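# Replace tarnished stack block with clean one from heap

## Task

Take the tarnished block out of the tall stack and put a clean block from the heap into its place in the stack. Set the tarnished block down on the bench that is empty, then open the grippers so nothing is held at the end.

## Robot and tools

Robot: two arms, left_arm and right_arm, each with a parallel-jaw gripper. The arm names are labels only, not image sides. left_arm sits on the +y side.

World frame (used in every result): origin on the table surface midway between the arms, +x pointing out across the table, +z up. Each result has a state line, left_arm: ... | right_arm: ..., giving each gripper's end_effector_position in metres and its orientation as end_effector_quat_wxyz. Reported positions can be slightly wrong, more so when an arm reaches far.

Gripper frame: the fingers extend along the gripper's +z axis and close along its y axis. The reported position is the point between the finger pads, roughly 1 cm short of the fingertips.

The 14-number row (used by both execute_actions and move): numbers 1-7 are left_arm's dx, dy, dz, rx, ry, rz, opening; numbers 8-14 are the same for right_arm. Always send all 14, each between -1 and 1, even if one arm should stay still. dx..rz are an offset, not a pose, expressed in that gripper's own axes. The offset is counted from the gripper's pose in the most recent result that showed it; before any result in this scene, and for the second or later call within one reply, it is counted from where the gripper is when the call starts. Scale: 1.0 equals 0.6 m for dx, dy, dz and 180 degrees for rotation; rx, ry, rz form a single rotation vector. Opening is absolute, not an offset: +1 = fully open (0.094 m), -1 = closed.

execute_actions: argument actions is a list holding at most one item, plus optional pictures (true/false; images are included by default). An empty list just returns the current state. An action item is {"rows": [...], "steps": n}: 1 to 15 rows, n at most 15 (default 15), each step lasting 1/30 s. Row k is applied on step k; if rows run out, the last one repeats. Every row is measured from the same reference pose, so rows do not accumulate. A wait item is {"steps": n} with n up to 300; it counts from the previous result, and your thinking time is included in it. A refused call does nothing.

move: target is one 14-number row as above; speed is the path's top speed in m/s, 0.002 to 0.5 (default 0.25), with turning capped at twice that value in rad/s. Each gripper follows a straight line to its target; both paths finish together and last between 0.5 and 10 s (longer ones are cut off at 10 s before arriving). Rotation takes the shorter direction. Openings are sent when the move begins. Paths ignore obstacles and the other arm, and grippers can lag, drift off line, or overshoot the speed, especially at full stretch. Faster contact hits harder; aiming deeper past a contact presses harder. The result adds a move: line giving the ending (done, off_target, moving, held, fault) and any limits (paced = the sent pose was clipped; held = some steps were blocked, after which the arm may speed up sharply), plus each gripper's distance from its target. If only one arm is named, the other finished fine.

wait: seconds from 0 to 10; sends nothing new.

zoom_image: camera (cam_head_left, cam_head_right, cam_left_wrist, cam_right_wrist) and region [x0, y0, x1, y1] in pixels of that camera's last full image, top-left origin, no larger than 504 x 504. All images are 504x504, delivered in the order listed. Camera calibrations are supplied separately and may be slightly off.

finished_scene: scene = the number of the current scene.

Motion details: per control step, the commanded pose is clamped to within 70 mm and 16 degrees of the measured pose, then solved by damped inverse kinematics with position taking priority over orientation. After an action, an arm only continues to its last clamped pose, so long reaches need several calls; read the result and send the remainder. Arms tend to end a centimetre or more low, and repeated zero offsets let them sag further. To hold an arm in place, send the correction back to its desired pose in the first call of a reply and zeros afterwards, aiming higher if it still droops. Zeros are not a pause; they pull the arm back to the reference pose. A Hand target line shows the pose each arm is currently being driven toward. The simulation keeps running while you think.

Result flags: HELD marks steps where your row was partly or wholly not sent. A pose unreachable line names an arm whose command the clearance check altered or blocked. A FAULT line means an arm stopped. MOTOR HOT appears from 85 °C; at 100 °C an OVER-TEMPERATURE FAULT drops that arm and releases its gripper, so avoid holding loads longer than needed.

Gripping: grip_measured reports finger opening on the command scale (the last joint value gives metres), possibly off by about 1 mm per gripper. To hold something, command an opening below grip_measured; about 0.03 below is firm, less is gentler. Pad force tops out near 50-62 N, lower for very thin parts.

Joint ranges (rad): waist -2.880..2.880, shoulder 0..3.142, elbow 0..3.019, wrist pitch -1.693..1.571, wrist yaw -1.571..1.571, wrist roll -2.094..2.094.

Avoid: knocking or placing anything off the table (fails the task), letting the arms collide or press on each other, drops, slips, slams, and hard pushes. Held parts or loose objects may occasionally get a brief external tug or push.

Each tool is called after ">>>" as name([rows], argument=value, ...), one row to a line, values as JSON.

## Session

>>> execute_actions(actions=[])

Scene clock: 0.00 s of 7120.00 s.
left_arm: end_effector_position=(+0.2018, +0.5221, +0.3199) grip_measured=+1.000 end_effector_quat_wxyz=(-0.041, +0.900, -0.432, +0.031) | right_arm: end_effector_position=(+0.5804, +0.1016, +0.2036) grip_measured=+1.000 end_effector_quat_wxyz=(+0.255, +0.491, +0.594, +0.584)
Joint positions: left_arm=[ 1.066  1.169  1.324 -1.642  0.059 -1.162  0.094] | right_arm=[0.424 1.799 1.141 0.469 0.069 1.863 0.094]
Joint velocities: left_arm=[-0.005 -0.005 -0.007  0.007  0.037 -0.007  0.   ] | right_arm=[-0.024 -0.005 -0.012 -0.022 -0.007  0.007  0.   ]
Hand target (left_arm): +0.204, +0.527, +0.332; -0.056, +0.900, -0.432, +0.031
Hand target (right_arm): +0.587, +0.105, +0.227; +0.261, +0.483, +0.582, +0.600
camera_calibration (this result's frames):
cam_left_wrist: T_world_to_cam=[[0.77284, 0.627177, 0.0967856, -0.517936], [0.457005, -0.655864, 0.600823, 0.0633339], [0.4403, -0.420109, -0.793501, 0.508996], [0, 0, 0, 1]] pos_world=[0.147227, 0.580209, 0.415965]
cam_right_wrist: T_world_to_cam=[[-0.288756, 0.154541, -0.944848, 0.341135], [-0.830664, 0.450265, 0.327505, 0.369707], [0.476044, 0.87942, -0.00164526, -0.23794], [0, 0, 0, 1]] pos_world=[0.518877, -0.00993568, 0.200848]

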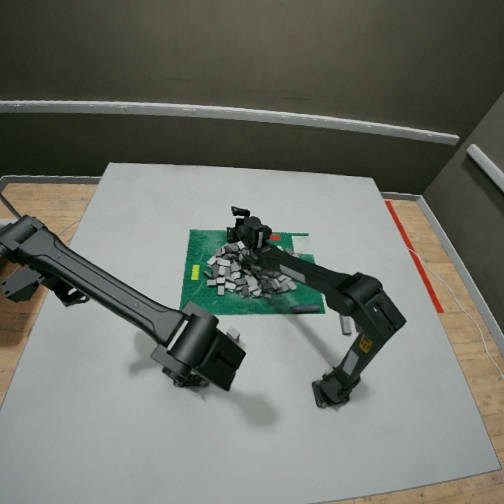

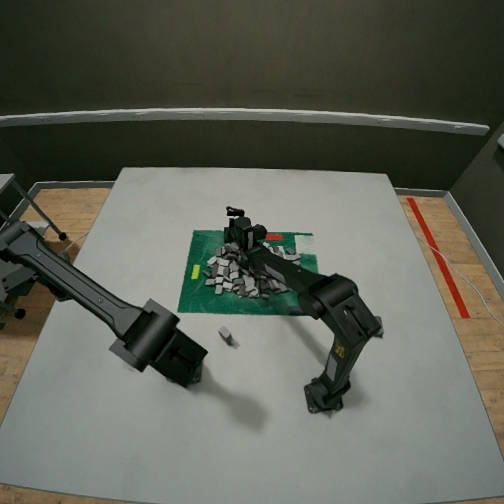

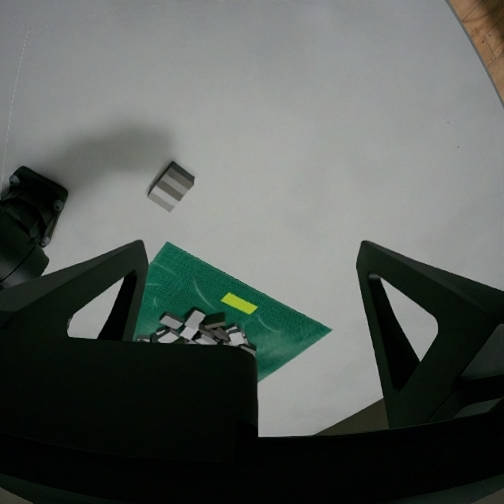

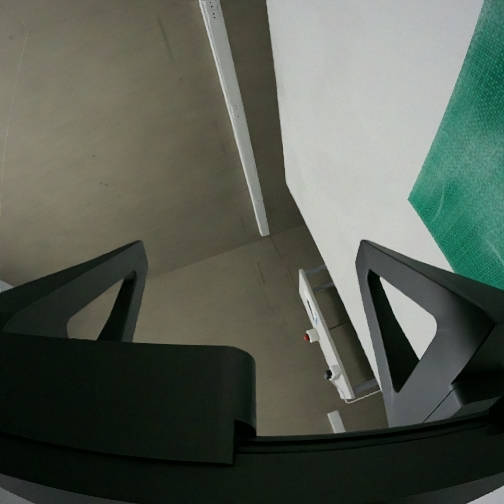

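>>> move(target=[-0.4,-0.11,0.1,0,0,0,1,0,0,0,0,0,0,0.4])

>>> move(target=[0,0,0,0,0,0,1,0.217,-0.145,-0.598,0.445,0.008,-0.158,0.4])

>>> zoom_image(camera="cam_head_right", region=[170,220,400,370])

Scene clock: 9.03 s of 7120.00 s.
left_arm: end_effector_position=(+0.1068, +0.7361, +0.2376) grip_measured=+1.000 end_effector_quat_wxyz=(-0.010, +0.903, -0.427, +0.043) | right_arm: end_effector_position=(+0.5804, +0.1016, +0.2036) grip_measured=+0.402 end_effector_quat_wxyz=(+0.255, +0.491, +0.594, +0.584)
Joint positions: left_arm=[ 1.443  1.679  1.635 -1.536  0.088 -0.794  0.094] | right_arm=[0.424 1.799 1.141 0.469 0.069 1.863 0.066]
Joint velocities: left_arm=[-0.015  0.005  0.002  0.002  0.051 -0.022  0.   ] | right_arm=[-0.015  0.005 -0.007 -0.007 -0.051  0.037 -0.   ]
Hand target (left_arm): +0.107, +0.750, +0.262; -0.040, +0.900, -0.432, +0.034
Hand target (right_arm): +0.580, +0.102, +0.204; +0.255, +0.491, +0.594, +0.584
Off the commanded pose (left_arm): 0.030 m, 4 deg.
Off the commanded pose (right_arm): 0.000 m, 0 deg.
After step 90, 4.57 s passed at rest.
move: off_target (left_arm)
camera_calibration (this result's frames):
cam_left_wrist: T_world_to_cam=[[0.767899, 0.638539, 0.0509729, -0.567691], [0.465236, -0.610643, 0.640836, 0.252911], [0.440325, -0.468383, -0.765983, 0.604408], [0, 0, 0, 1]] pos_world=[0.0521303, 0.800026, 0.329828]
cam_right_wrist: T_world_to_cam=[[-0.288756, 0.154541, -0.944848, 0.341135], [-0.830664, 0.450265, 0.327505, 0.369707], [0.476044, 0.87942, -0.00164526, -0.23794], [0, 0, 0, 1]] pos_world=[0.518877, -0.00993568, 0.200848]

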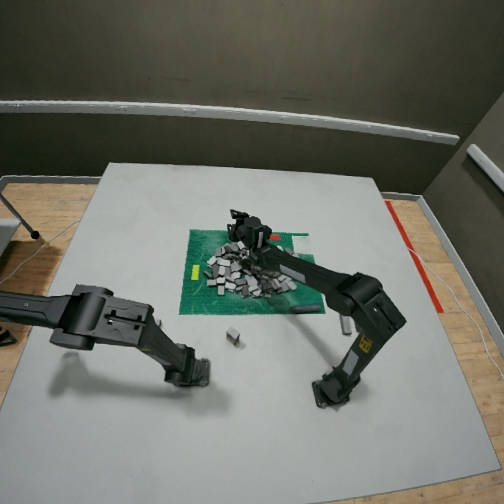

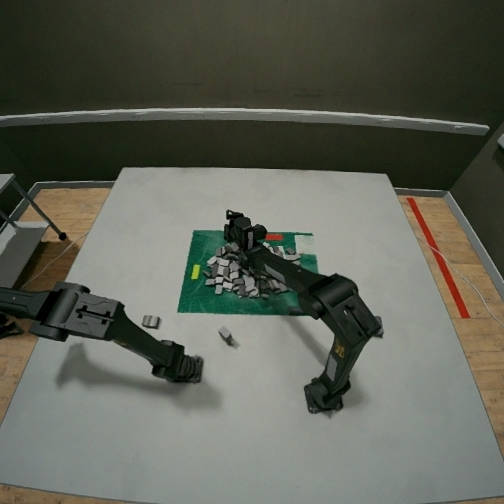

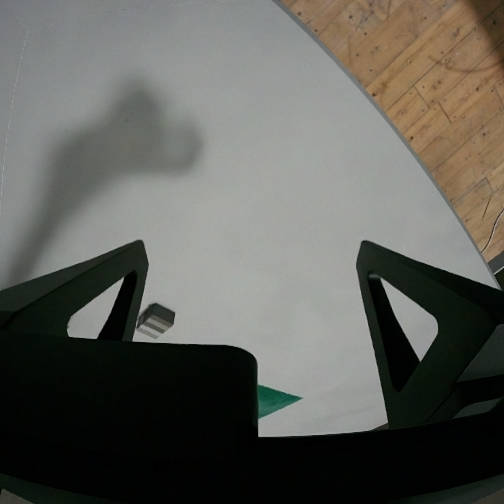

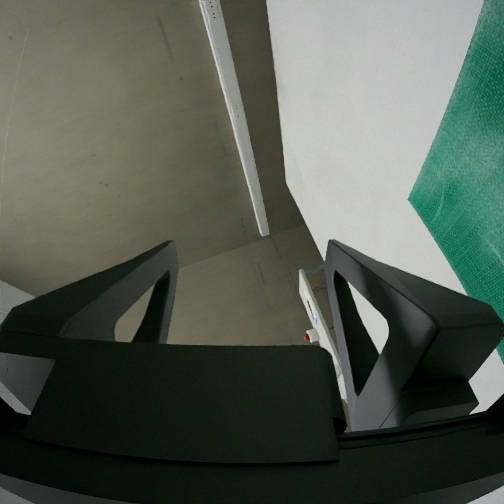

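Scene clock: 12.40 s of 7120.00 s.
left_arm: end_effector_position=(+0.1068, +0.7361, +0.2376) grip_measured=+1.000 end_effector_quat_wxyz=(-0.010, +0.903, -0.427, +0.043) | right_arm: end_effector_position=(+0.1861, +0.0532, +0.2027) grip_measured=+0.402 end_effector_quat_wxyz=(+0.008, +0.379, +0.925, -0.023)
Joint positions: left_arm=[ 1.443  1.679  1.635 -1.536  0.088 -0.794  0.094] | right_arm=[ 0.833  1.382  1.206 -1.436  0.026  1.725  0.066]
Joint velocities: left_arm=[ 0.005 -0.005 -0.012 -0.002  0.007 -0.007  0.   ] | right_arm=[-0.005 -0.015 -0.012 -0.017 -0.051 -0.037 -0.   ]
Hand target (left_arm): +0.107, +0.736, +0.238; -0.010, +0.903, -0.427, +0.043
Hand target (right_arm): +0.194, +0.068, +0.223; +0.011, +0.381, +0.925, -0.004
Off the commanded pose (left_arm): 0.000 m, 0 deg.
Off the commanded pose (right_arm): 0.029 m, 3 deg.
move: off_target (right_arm)
camera_calibration (this result's frames):
cam_left_wrist: T_world_to_cam=[[0.767899, 0.638539, 0.0509729, -0.567691], [0.465236, -0.610643, 0.640836, 0.252911], [0.440325, -0.468383, -0.765983, 0.604408], [0, 0, 0, 1]] pos_world=[0.0521303, 0.800026, 0.329828]
cam_right_wrist: T_world_to_cam=[[-0.695733, -0.716938, 0.0442178, 0.155577], [-0.574874, 0.592665, 0.564153, -0.0388431], [-0.430669, 0.36708, -0.824486, 0.355034], [0, 0, 0, 1]] pos_world=[0.238812, 0.00423389, 0.307755]

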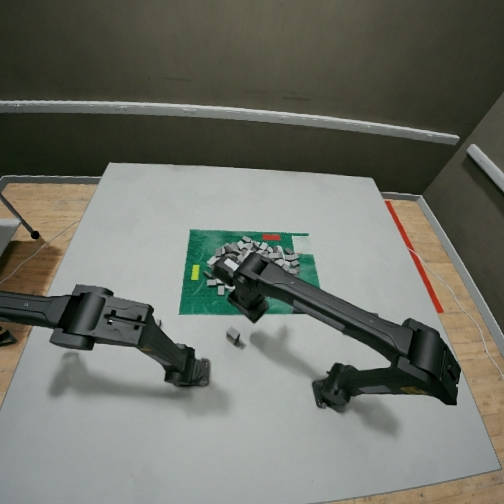

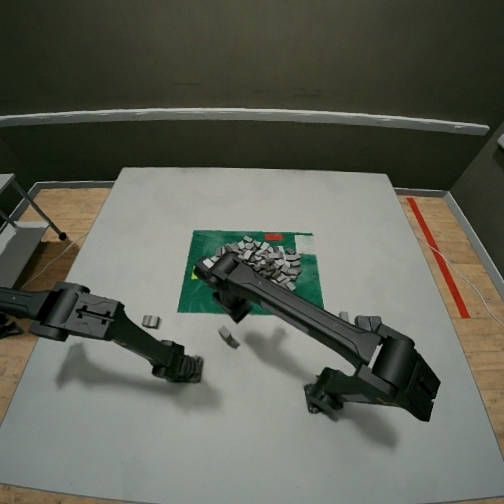

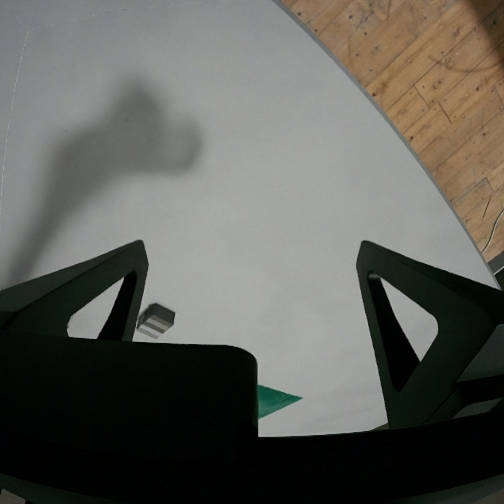

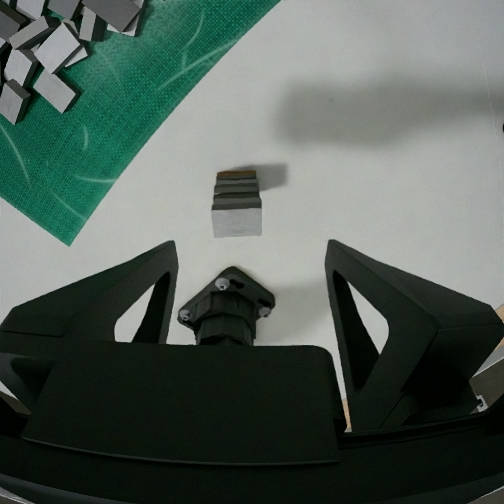

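Region (170, 220, 400, 370) of cam_head_right's 504x504 image, scaled by 2.191, with more detail than that image has; it fills the top 329 rows of this view, and the rest is white.

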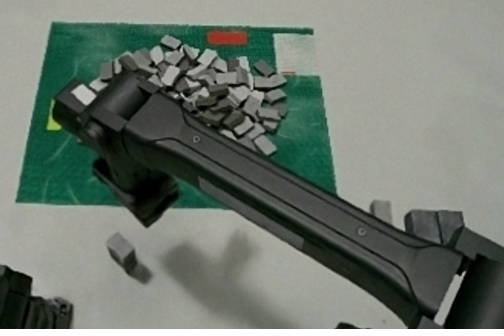

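>>> move(target=[0,0,0,0,0,0,1,0.094,0.018,0.14,-0.015,0.01,-0.01,0.4], speed=0.15)

>>> zoom_image(camera="cam_right_wrist", region=[170,120,330,280])

Scene clock: 19.27 s of 7120.00 s.
left_arm: end_effector_position=(+0.1068, +0.7361, +0.2376) grip_measured=+1.000 end_effector_quat_wxyz=(-0.010, +0.903, -0.427, +0.043) | right_arm: end_effector_position=(+0.1523, +0.0916, +0.1199) grip_measured=+0.402 end_effector_quat_wxyz=(+0.003, +0.363, +0.932, +0.000)
Joint positions: left_arm=[ 1.443  1.679  1.635 -1.536  0.088 -0.794  0.094] | right_arm=[ 0.95   1.454  1.054 -1.169  0.006  1.807  0.066]
Joint velocities: left_arm=[-0.005 -0.015 -0.012 -0.027 -0.007 -0.022  0.   ] | right_arm=[-0.015 -0.015  0.017 -0.012  0.022  0.051 -0.001]
Hand target (left_arm): +0.107, +0.736, +0.238; -0.010, +0.903, -0.427, +0.043
Hand target (right_arm): +0.151, +0.096, +0.118; +0.002, +0.365, +0.931, +0.005
Off the commanded pose (left_arm): 0.000 m, 0 deg.
Off the commanded pose (right_arm): 0.006 m, 1 deg.
After step 90, 2.80 s passed at rest.
move: done
camera_calibration (this result's frames):
cam_left_wrist: T_world_to_cam=[[0.767899, 0.638539, 0.0509729, -0.567691], [0.465236, -0.610643, 0.640836, 0.252911], [0.440325, -0.468383, -0.765983, 0.604408], [0, 0, 0, 1]] pos_world=[0.0521303, 0.800026, 0.329828]
cam_right_wrist: T_world_to_cam=[[-0.670339, -0.742042, 0.00445578, 0.166436], [-0.599377, 0.54498, 0.586296, -0.0289002], [-0.437485, 0.390347, -0.810084, 0.255269], [0, 0, 0, 1]] pos_world=[0.205923, 0.0396092, 0.222992]

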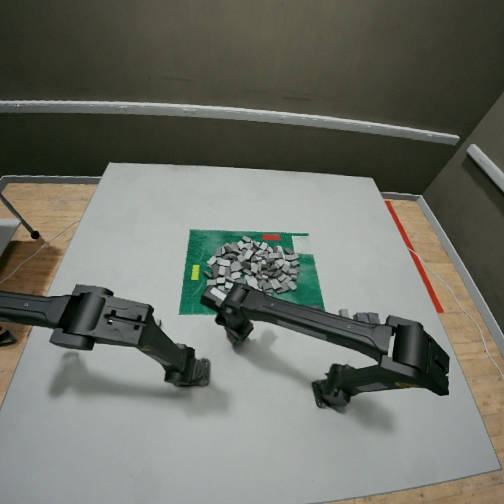

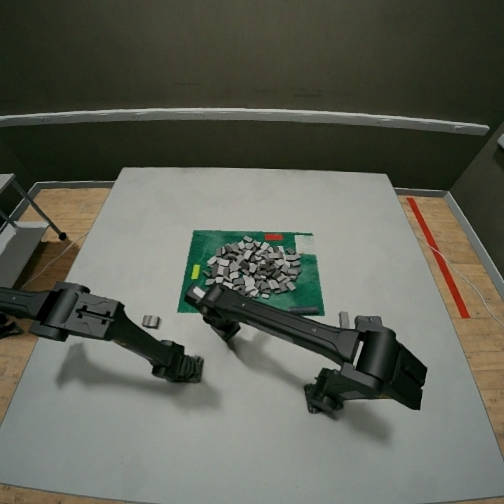

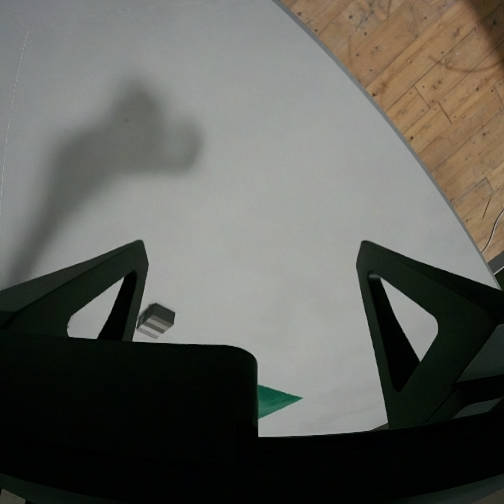

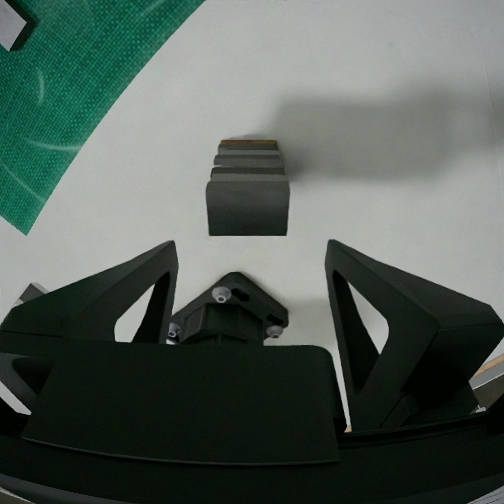

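Region (170, 120, 330, 280) of cam_right_wrist's 504x504 image, scaled by 3.150, with more detail than that image has.

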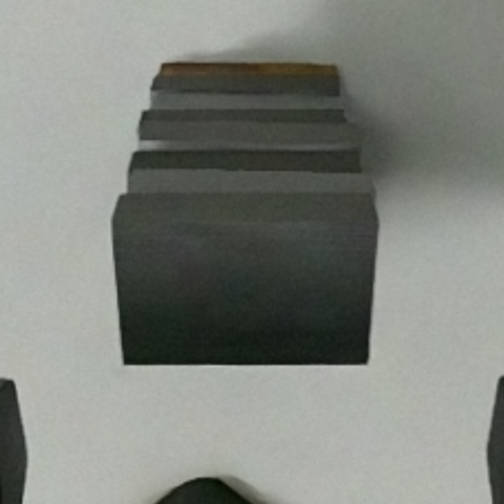

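>>> move(target=[0,0,0,0,0,0,1,0,0.009,0.12,-0.002,0.002,0,0.2], speed=0.08)

>>> zoom_image(camera="cam_right_wrist", region=[150,150,350,350])

Scene clock: 31.73 s of 7120.00 s.
left_arm: end_effector_position=(+0.1068, +0.7361, +0.2376) grip_measured=+1.000 end_effector_quat_wxyz=(-0.010, +0.903, -0.427, +0.043) | right_arm: end_effector_position=(+0.1534, +0.0939, +0.0521) grip_measured=+0.202 end_effector_quat_wxyz=(+0.003, +0.364, +0.931, +0.002)
Joint positions: left_arm=[ 1.443  1.679  1.635 -1.536  0.088 -0.794  0.094] | right_arm=[ 0.95   1.549  0.959 -0.977  0.005  1.809  0.056]
Joint velocities: left_arm=[-0.005 -0.005 -0.002  0.002 -0.007 -0.066  0.   ] | right_arm=[ 0.005 -0.005 -0.002 -0.022  0.051 -0.007  0.   ]
Hand target (left_arm): +0.107, +0.736, +0.238; -0.010, +0.903, -0.427, +0.043
Hand target (right_arm): +0.155, +0.095, +0.048; +0.001, +0.363, +0.932, +0.004
Off the commanded pose (left_arm): 0.000 m, 0 deg.
Off the commanded pose (right_arm): 0.005 m, 0 deg.
After step 90, 8.20 s passed at rest.
move: done
camera_calibration (this result's frames):
cam_left_wrist: T_world_to_cam=[[0.767899, 0.638539, 0.0509729, -0.567691], [0.465236, -0.610643, 0.640836, 0.252911], [0.440325, -0.468383, -0.765983, 0.604408], [0, 0, 0, 1]] pos_world=[0.0521303, 0.800026, 0.329828]
cam_right_wrist: T_world_to_cam=[[-0.672038, -0.740514, 0.00193034, 0.169444], [-0.598696, 0.544864, 0.5871, 0.0101407], [-0.435807, 0.393398, -0.809512, 0.199479], [0, 0, 0, 1]] pos_world=[0.206878, 0.0414758, 0.1552]

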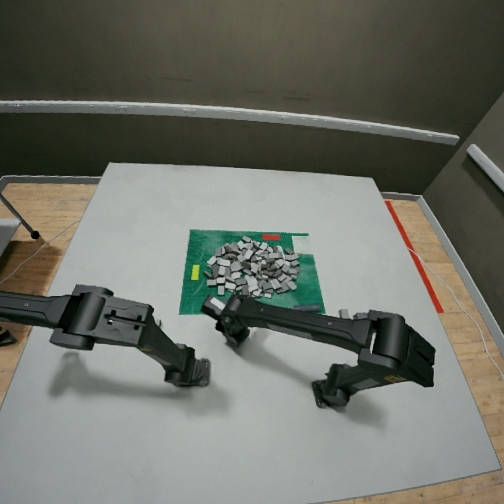

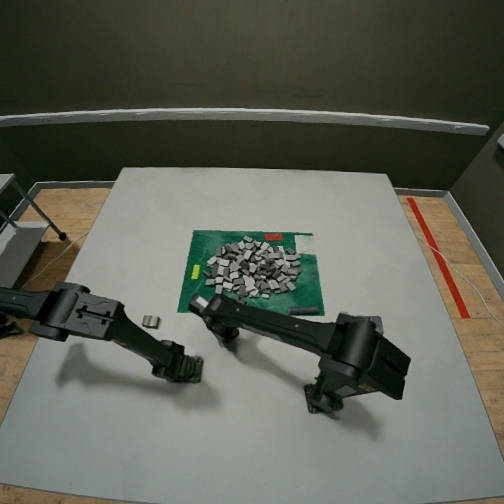

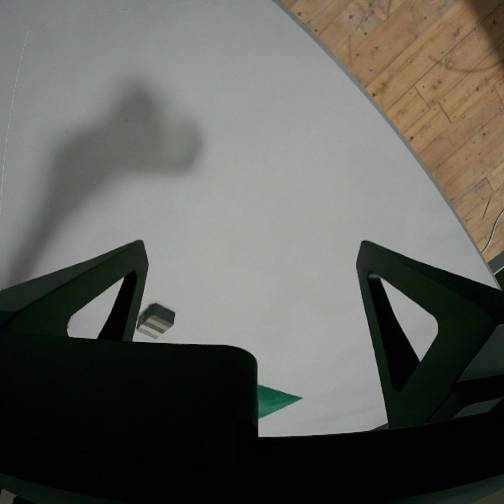

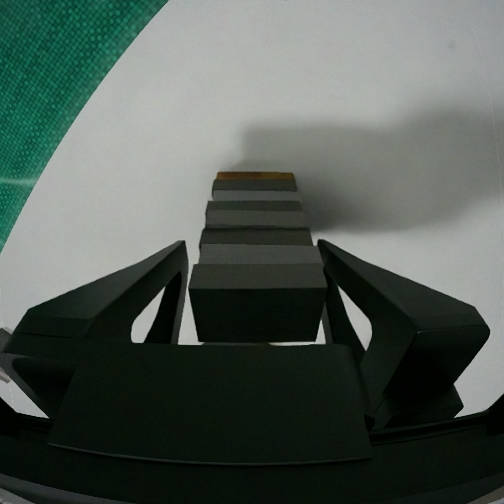

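Region (150, 150, 350, 350) of cam_right_wrist's 504x504 image, scaled by 2.520, with more detail than that image has.

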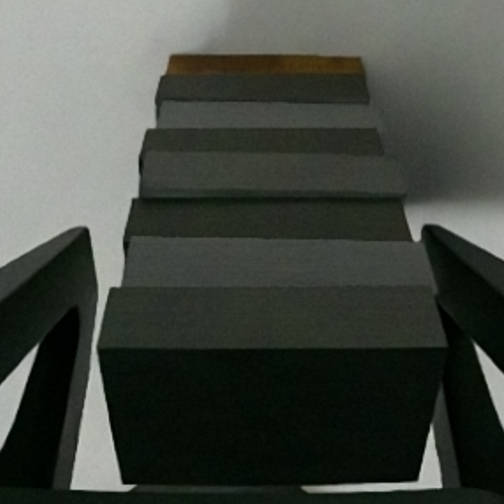

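>>> move(target=[0,0,0,0,0,0,1,0,-0.007,-0.006,0.004,0,0,0.2], speed=0.04)

>>> execute_actions([
  {"rows":[[0,0,0,0,0,0,1,0,0,0,0,0,0,-0.2]]},
])

>>> zoom_image(camera="cam_right_wrist", region=[150,150,350,350])

Scene clock: 39.60 s of 7120.00 s.
left_arm: end_effector_position=(+0.1068, +0.7361, +0.2376) grip_measured=+1.000 end_effector_quat_wxyz=(-0.010, +0.903, -0.427, +0.043) | right_arm: end_effector_position=(+0.1525, +0.0922, +0.0521) grip_measured=+0.202 end_effector_quat_wxyz=(+0.002, +0.364, +0.931, -0.002)
Joint positions: left_arm=[ 1.443  1.679  1.635 -1.536  0.088 -0.794  0.094] | right_arm=[ 0.95   1.549  0.959 -0.984  0.005  1.809  0.056]
Joint velocities: left_arm=[-0.005 -0.005  0.002 -0.002 -0.007  0.022  0.   ] | right_arm=[ 0.005  0.005 -0.017  0.007 -0.037  0.007 -0.   ]
Hand target (left_arm): +0.107, +0.736, +0.238; -0.010, +0.903, -0.427, +0.043
Hand target (right_arm): +0.151, +0.091, +0.056; +0.001, +0.364, +0.931, -0.004
Off the commanded pose (left_arm): 0.000 m, 0 deg.
Off the commanded pose (right_arm): 0.004 m, 0 deg.
After step 90, 4.17 s passed at rest.
move: done
camera_calibration (this result's frames):
cam_left_wrist: T_world_to_cam=[[0.767899, 0.638539, 0.0509729, -0.567691], [0.465236, -0.610643, 0.640836, 0.252911], [0.440325, -0.468383, -0.765983, 0.604408], [0, 0, 0, 1]] pos_world=[0.0521303, 0.800026, 0.329828]
cam_right_wrist: T_world_to_cam=[[-0.672017, -0.740476, 0.00935863, 0.167223], [-0.596524, 0.548776, 0.585666, 0.00987096], [-0.438807, 0.387995, -0.810499, 0.200736], [0, 0, 0, 1]] pos_world=[0.206349, 0.0405236, 0.15535]

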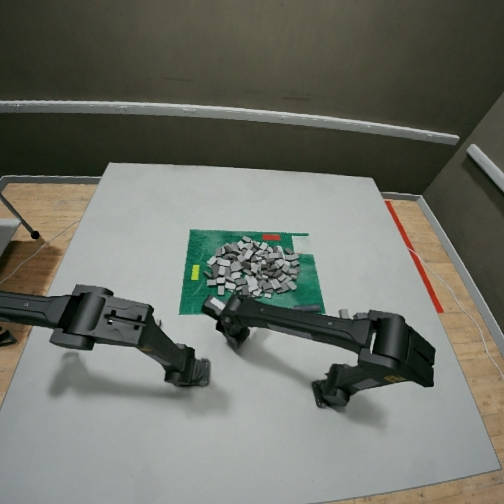

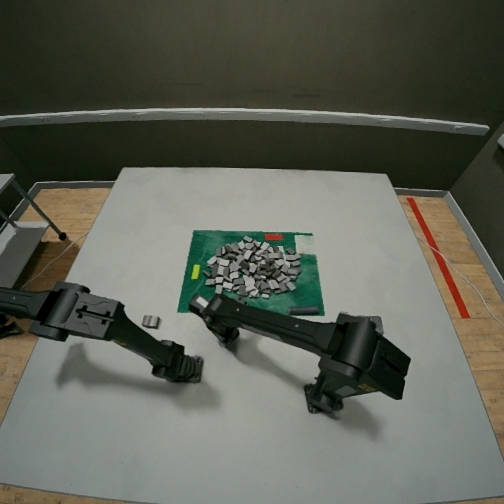

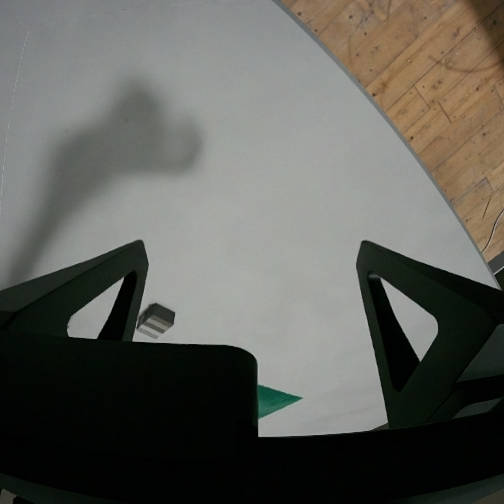

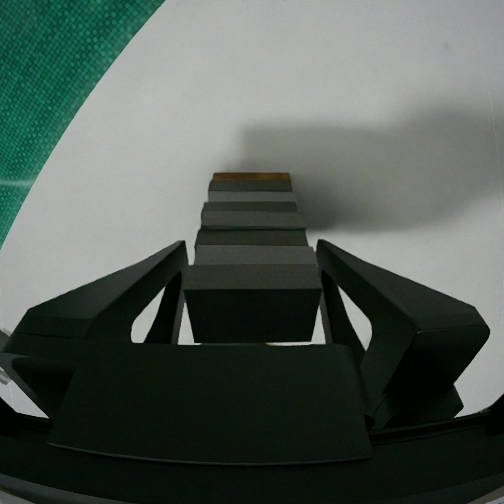

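Scene clock: 40.10 s of 7120.00 s.
left_arm: end_effector_position=(+0.1068, +0.7361, +0.2376) grip_measured=+1.000 end_effector_quat_wxyz=(-0.010, +0.903, -0.427, +0.043) | right_arm: end_effector_position=(+0.1525, +0.0922, +0.0521) grip_measured=-0.152 end_effector_quat_wxyz=(+0.002, +0.364, +0.931, -0.002)
Joint positions: left_arm=[ 1.443  1.679  1.635 -1.536  0.088 -0.794  0.094] | right_arm=[ 0.95   1.549  0.959 -0.984  0.005  1.809  0.04 ]
Joint velocities: left_arm=[ 0.005 -0.005 -0.017  0.002 -0.022  0.007  0.   ] | right_arm=[-0.005 -0.005 -0.002 -0.017  0.007 -0.022 -0.   ]
Hand target (left_arm): +0.107, +0.736, +0.238; -0.010, +0.903, -0.427, +0.043
Hand target (right_arm): +0.153, +0.092, +0.052; +0.002, +0.364, +0.931, -0.002
Off the commanded pose (left_arm): 0.000 m, 0 deg.
Off the commanded pose (right_arm): 0.000 m, 0 deg.
Steps of this call (steps 1 to 15: all 15 steps of this action). Readings (end_effector_position):
1: left_arm (+0.1068, +0.7361, +0.2376) | right_arm (+0.1525, +0.0922, +0.0521)
2: left_arm (+0.1068, +0.7361, +0.2376) | right_arm (+0.1525, +0.0922, +0.0521)
4: left_arm (+0.1068, +0.7361, +0.2376) | right_arm (+0.1525, +0.0922, +0.0521)
8: left_arm (+0.1068, +0.7361, +0.2376) | right_arm (+0.1525, +0.0922, +0.0521)
15: the state above
camera_calibration (this result's frames):
cam_left_wrist: T_world_to_cam=[[0.767899, 0.638539, 0.0509729, -0.567691], [0.465236, -0.610643, 0.640836, 0.252911], [0.440325, -0.468383, -0.765983, 0.604408], [0, 0, 0, 1]] pos_world=[0.0521303, 0.800026, 0.329828]
cam_right_wrist: T_world_to_cam=[[-0.672017, -0.740476, 0.00935863, 0.167223], [-0.596524, 0.548776, 0.585666, 0.00987096], [-0.438807, 0.387995, -0.810499, 0.200736], [0, 0, 0, 1]] pos_world=[0.206349, 0.0405236, 0.15535]

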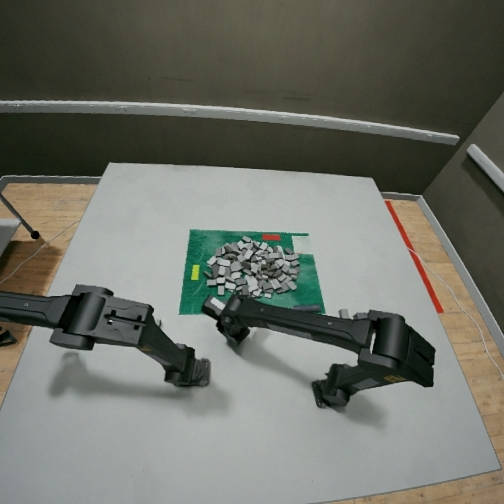

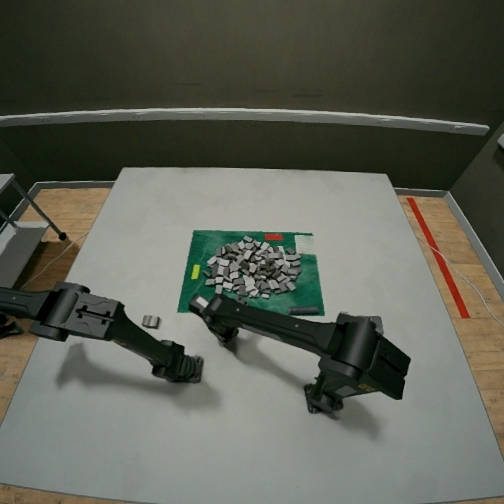

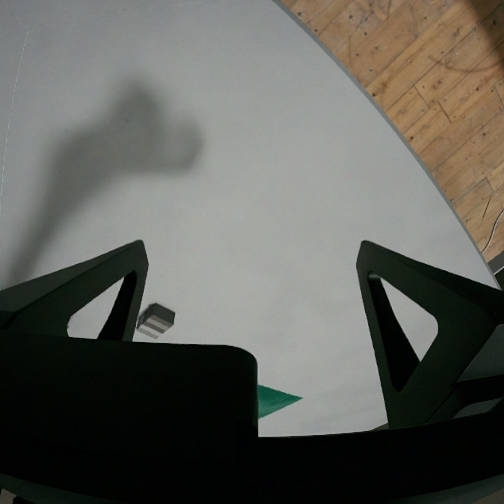

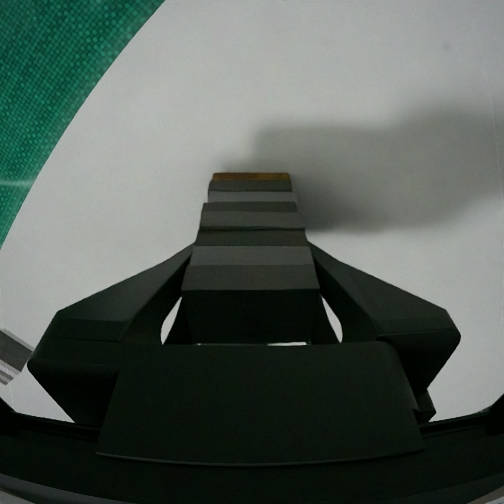

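Region (150, 150, 350, 350) of cam_right_wrist's 504x504 image, scaled by 2.520, with more detail than that image has.

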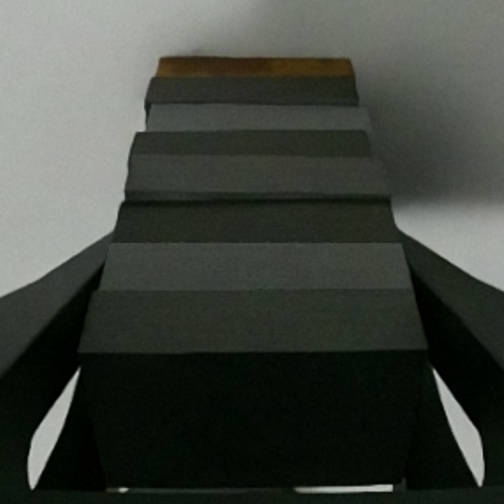

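>>> move(target=[0,0,0,0,0,0,1,0.005,0.045,-0.11,-0.027,0.003,0,-0.23], speed=0.08)

>>> move(target=[0,0,0,0,0,0,1,-0.19,-0.21,-0.01,-0.005,0,0,-0.23], speed=0.15)

Scene clock: 46.43 s of 7120.00 s.
left_arm: end_effector_position=(+0.1068, +0.7361, +0.2376) grip_measured=+1.000 end_effector_quat_wxyz=(-0.010, +0.903, -0.427, +0.043) | right_arm: end_effector_position=(+0.1534, +0.0919, +0.0807) grip_measured=-0.152 end_effector_quat_wxyz=(+0.005, +0.364, +0.931, -0.004)
Joint positions: left_arm=[ 1.443  1.679  1.635 -1.536  0.088 -0.794  0.094] | right_arm=[ 0.95   1.508  0.999 -1.068  0.011  1.809  0.04 ]
Joint velocities: left_arm=[-0.005 -0.005 -0.002 -0.007 -0.037 -0.066  0.   ] | right_arm=[ 0.015 -0.005  0.002 -0.007  0.11  -0.095  0.   ]
Hand target (left_arm): +0.107, +0.736, +0.238; -0.010, +0.903, -0.427, +0.043
Hand target (right_arm): +0.168, +0.113, +0.118; +0.013, +0.364, +0.930, +0.039
Off the commanded pose (left_arm): 0.000 m, 0 deg.
Off the commanded pose (right_arm): 0.046 m, 5 deg.
After step 90, 2.07 s passed at rest.
move: off_target (right_arm)
camera_calibration (this result's frames):
cam_left_wrist: T_world_to_cam=[[0.767899, 0.638539, 0.0509729, -0.567691], [0.465236, -0.610643, 0.640836, 0.252911], [0.440325, -0.468383, -0.765983, 0.604408], [0, 0, 0, 1]] pos_world=[0.0521303, 0.800026, 0.329828]
cam_right_wrist: T_world_to_cam=[[-0.672032, -0.740449, 0.0103689, 0.167168], [-0.598614, 0.551439, 0.581012, -0.0057174], [-0.435928, 0.384252, -0.813829, 0.224597], [0, 0, 0, 1]] pos_world=[0.206827, 0.0406302, 0.184372]

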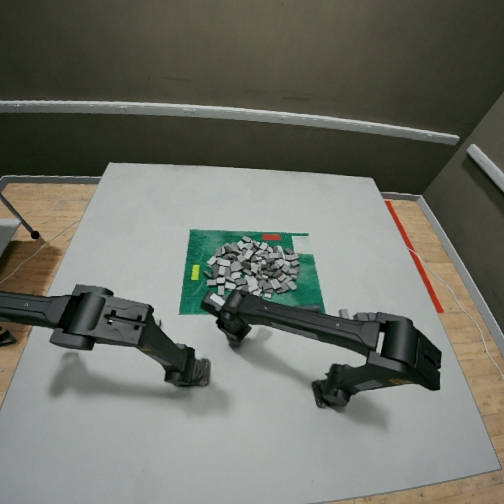

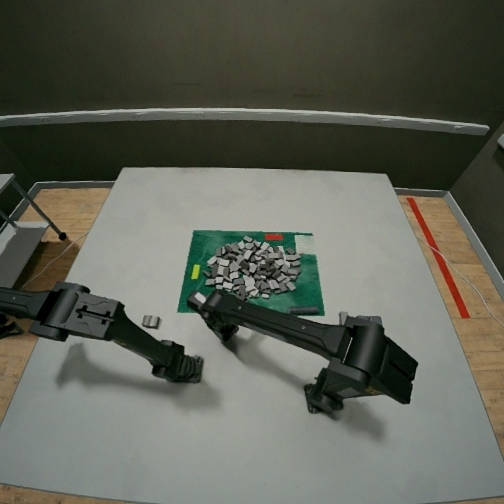

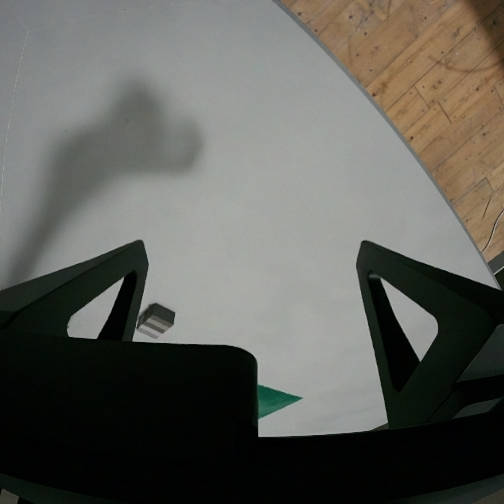

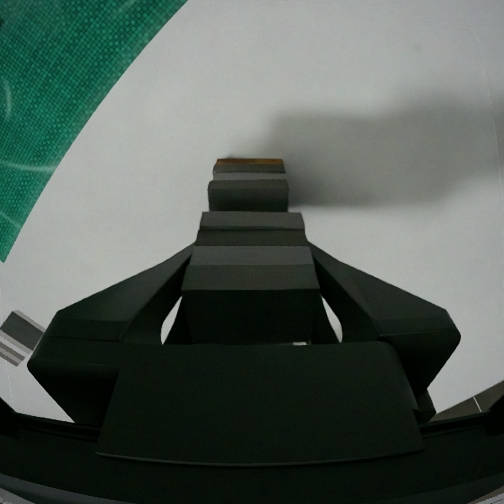

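Scene clock: 48.07 s of 7120.00 s.
left_arm: end_effector_position=(+0.1068, +0.7361, +0.2376) grip_measured=+1.000 end_effector_quat_wxyz=(-0.010, +0.903, -0.427, +0.043) | right_arm: end_effector_position=(+0.1512, -0.0783, +0.0802) grip_measured=-0.152 end_effector_quat_wxyz=(+0.003, +0.366, +0.930, -0.006)
Joint positions: left_arm=[ 1.443  1.679  1.635 -1.536  0.088 -0.794  0.094] | right_arm=[ 0.637  1.139  0.658 -1.097  0.011  1.501  0.04 ]
Joint velocities: left_arm=[-0.005 -0.015 -0.002  0.002  0.007  0.007  0.   ] | right_arm=[-0.015 -0.015 -0.007 -0.007 -0.022 -0.037 -0.   ]
Hand target (left_arm): +0.107, +0.736, +0.238; -0.010, +0.903, -0.427, +0.043
Hand target (right_arm): +0.153, -0.078, +0.088; +0.006, +0.364, +0.931, +0.001
Off the commanded pose (left_arm): 0.000 m, 0 deg.
Off the commanded pose (right_arm): 0.008 m, 1 deg.
move: done
camera_calibration (this result's frames):
cam_left_wrist: T_world_to_cam=[[0.767899, 0.638539, 0.0509729, -0.567691], [0.465236, -0.610643, 0.640836, 0.252911], [0.440325, -0.468383, -0.765983, 0.604408], [0, 0, 0, 1]] pos_world=[0.0521303, 0.800026, 0.329828]
cam_right_wrist: T_world_to_cam=[[-0.675937, -0.736799, 0.0153761, 0.0401895], [-0.593093, 0.55625, 0.582088, 0.0865679], [-0.437435, 0.384336, -0.81298, 0.288733], [0, 0, 0, 1]] pos_world=[0.20481, -0.129512, 0.183726]

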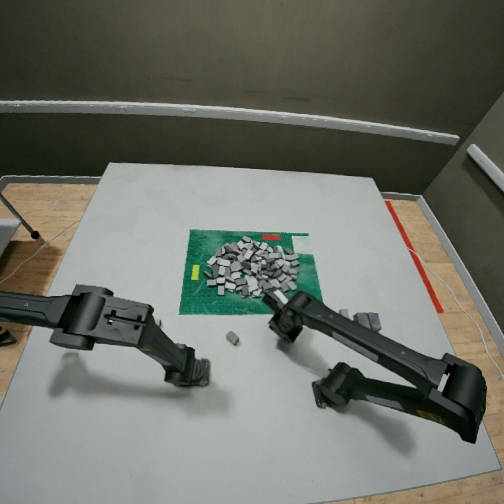

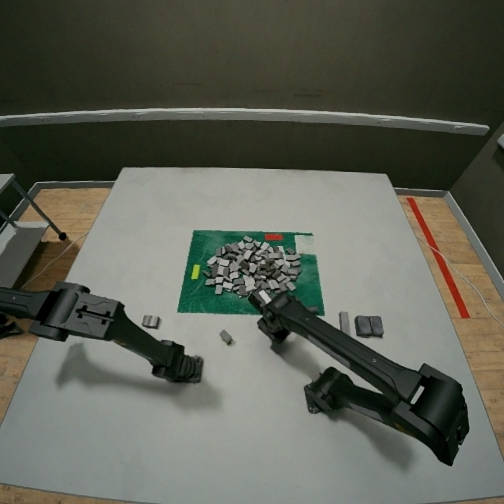

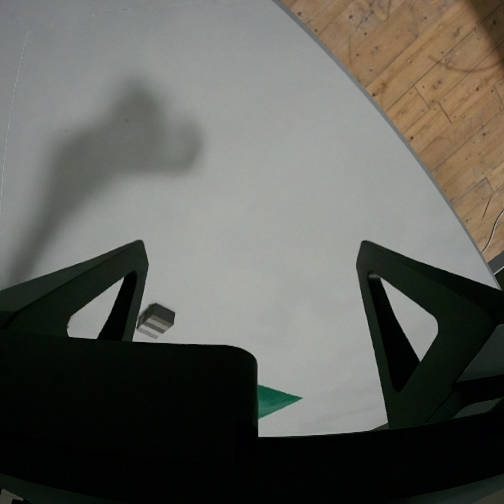

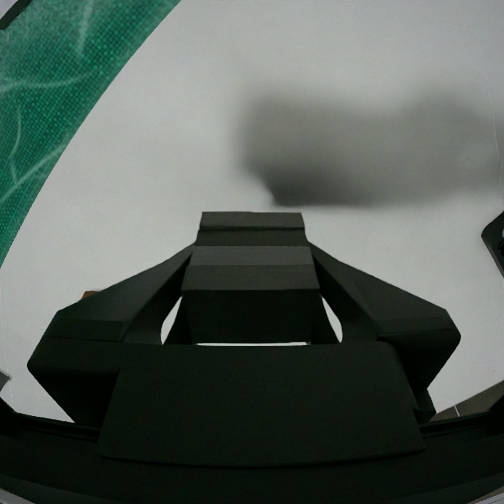

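>>> move(target=[0,0,0,0,0,0,1,0,0.004,0.127,-0.006,0.002,0,-0.23], speed=0.05)

>>> zoom_image(camera="cam_head_right", region=[180,230,320,350])

Scene clock: 53.87 s of 7120.00 s.
left_arm: end_effector_position=(+0.1068, +0.7361, +0.2376) grip_measured=+1.000 end_effector_quat_wxyz=(-0.010, +0.903, -0.427, +0.043) | right_arm: end_effector_position=(+0.1473, -0.0810, +0.0072) grip_measured=-0.152 end_effector_quat_wxyz=(+0.002, +0.365, +0.931, -0.004)
Joint positions: left_arm=[ 1.443  1.679  1.635 -1.536  0.088 -0.794  0.094] | right_arm=[ 0.637  1.28   0.533 -0.829  0.007  1.498  0.04 ]
Joint velocities: left_arm=[-0.005 -0.005 -0.027 -0.017  0.051 -0.022  0.   ] | right_arm=[-0.015 -0.005 -0.017 -0.022 -0.022  0.037  0.001]
Hand target (left_arm): +0.107, +0.736, +0.238; -0.010, +0.903, -0.427, +0.043
Hand target (right_arm): +0.151, -0.078, +0.005; +0.004, +0.366, +0.930, +0.004
Off the commanded pose (left_arm): 0.000 m, 0 deg.
Off the commanded pose (right_arm): 0.007 m, 1 deg.
After step 90, 1.03 s passed at rest.
move: done
camera_calibration (this result's frames):
cam_left_wrist: T_world_to_cam=[[0.767899, 0.638539, 0.0509729, -0.567691], [0.465236, -0.610643, 0.640836, 0.252911], [0.440325, -0.468383, -0.765983, 0.604408], [0, 0, 0, 1]] pos_world=[0.0521303, 0.800026, 0.329828]
cam_right_wrist: T_world_to_cam=[[-0.673683, -0.738895, 0.0135784, 0.0361333], [-0.593882, 0.552221, 0.585112, 0.128015], [-0.439835, 0.386116, -0.810839, 0.229244], [0, 0, 0, 1]] pos_world=[0.201198, -0.132508, 0.110486]

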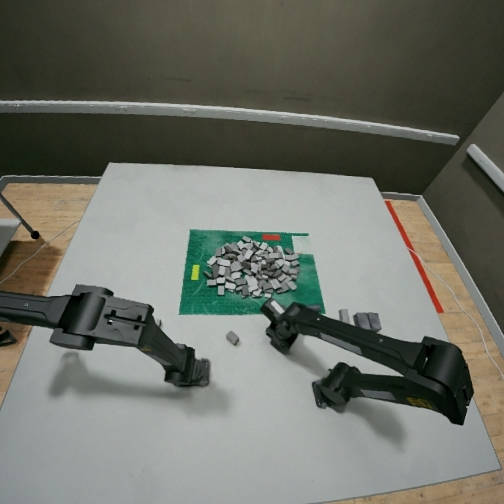

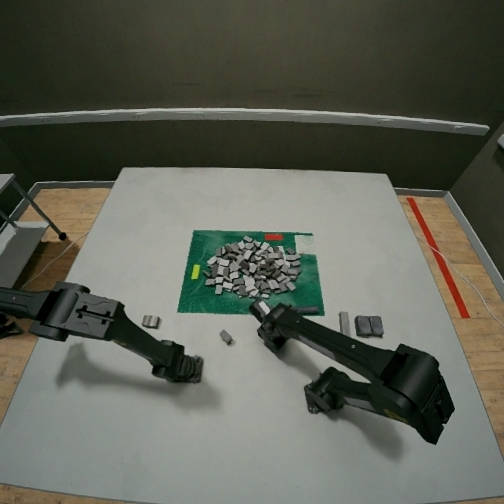

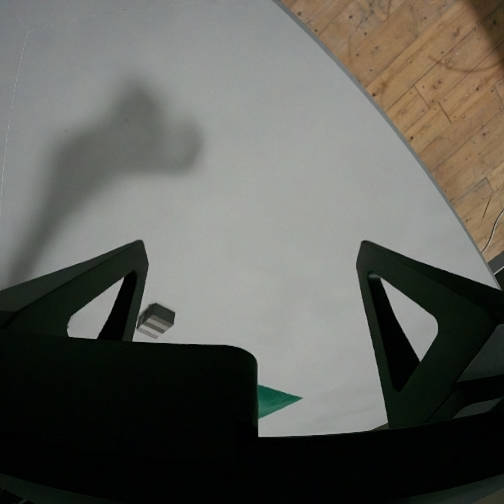

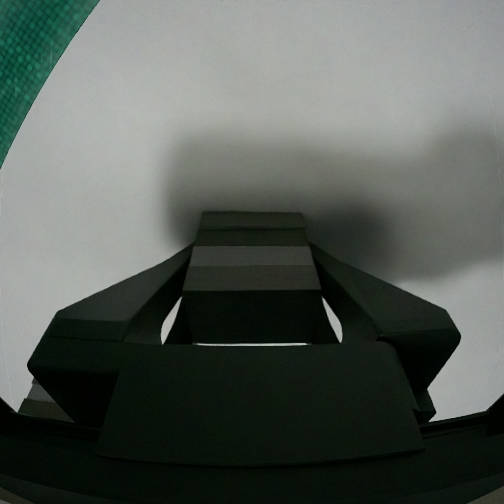

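Region (180, 230, 320, 350) of cam_head_right's 504x504 image, scaled by 3.600, with more detail than that image has; it fills the top 432 rows of this view, and the rest is white.

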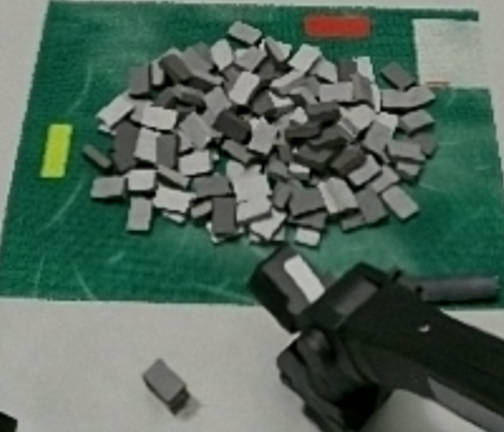

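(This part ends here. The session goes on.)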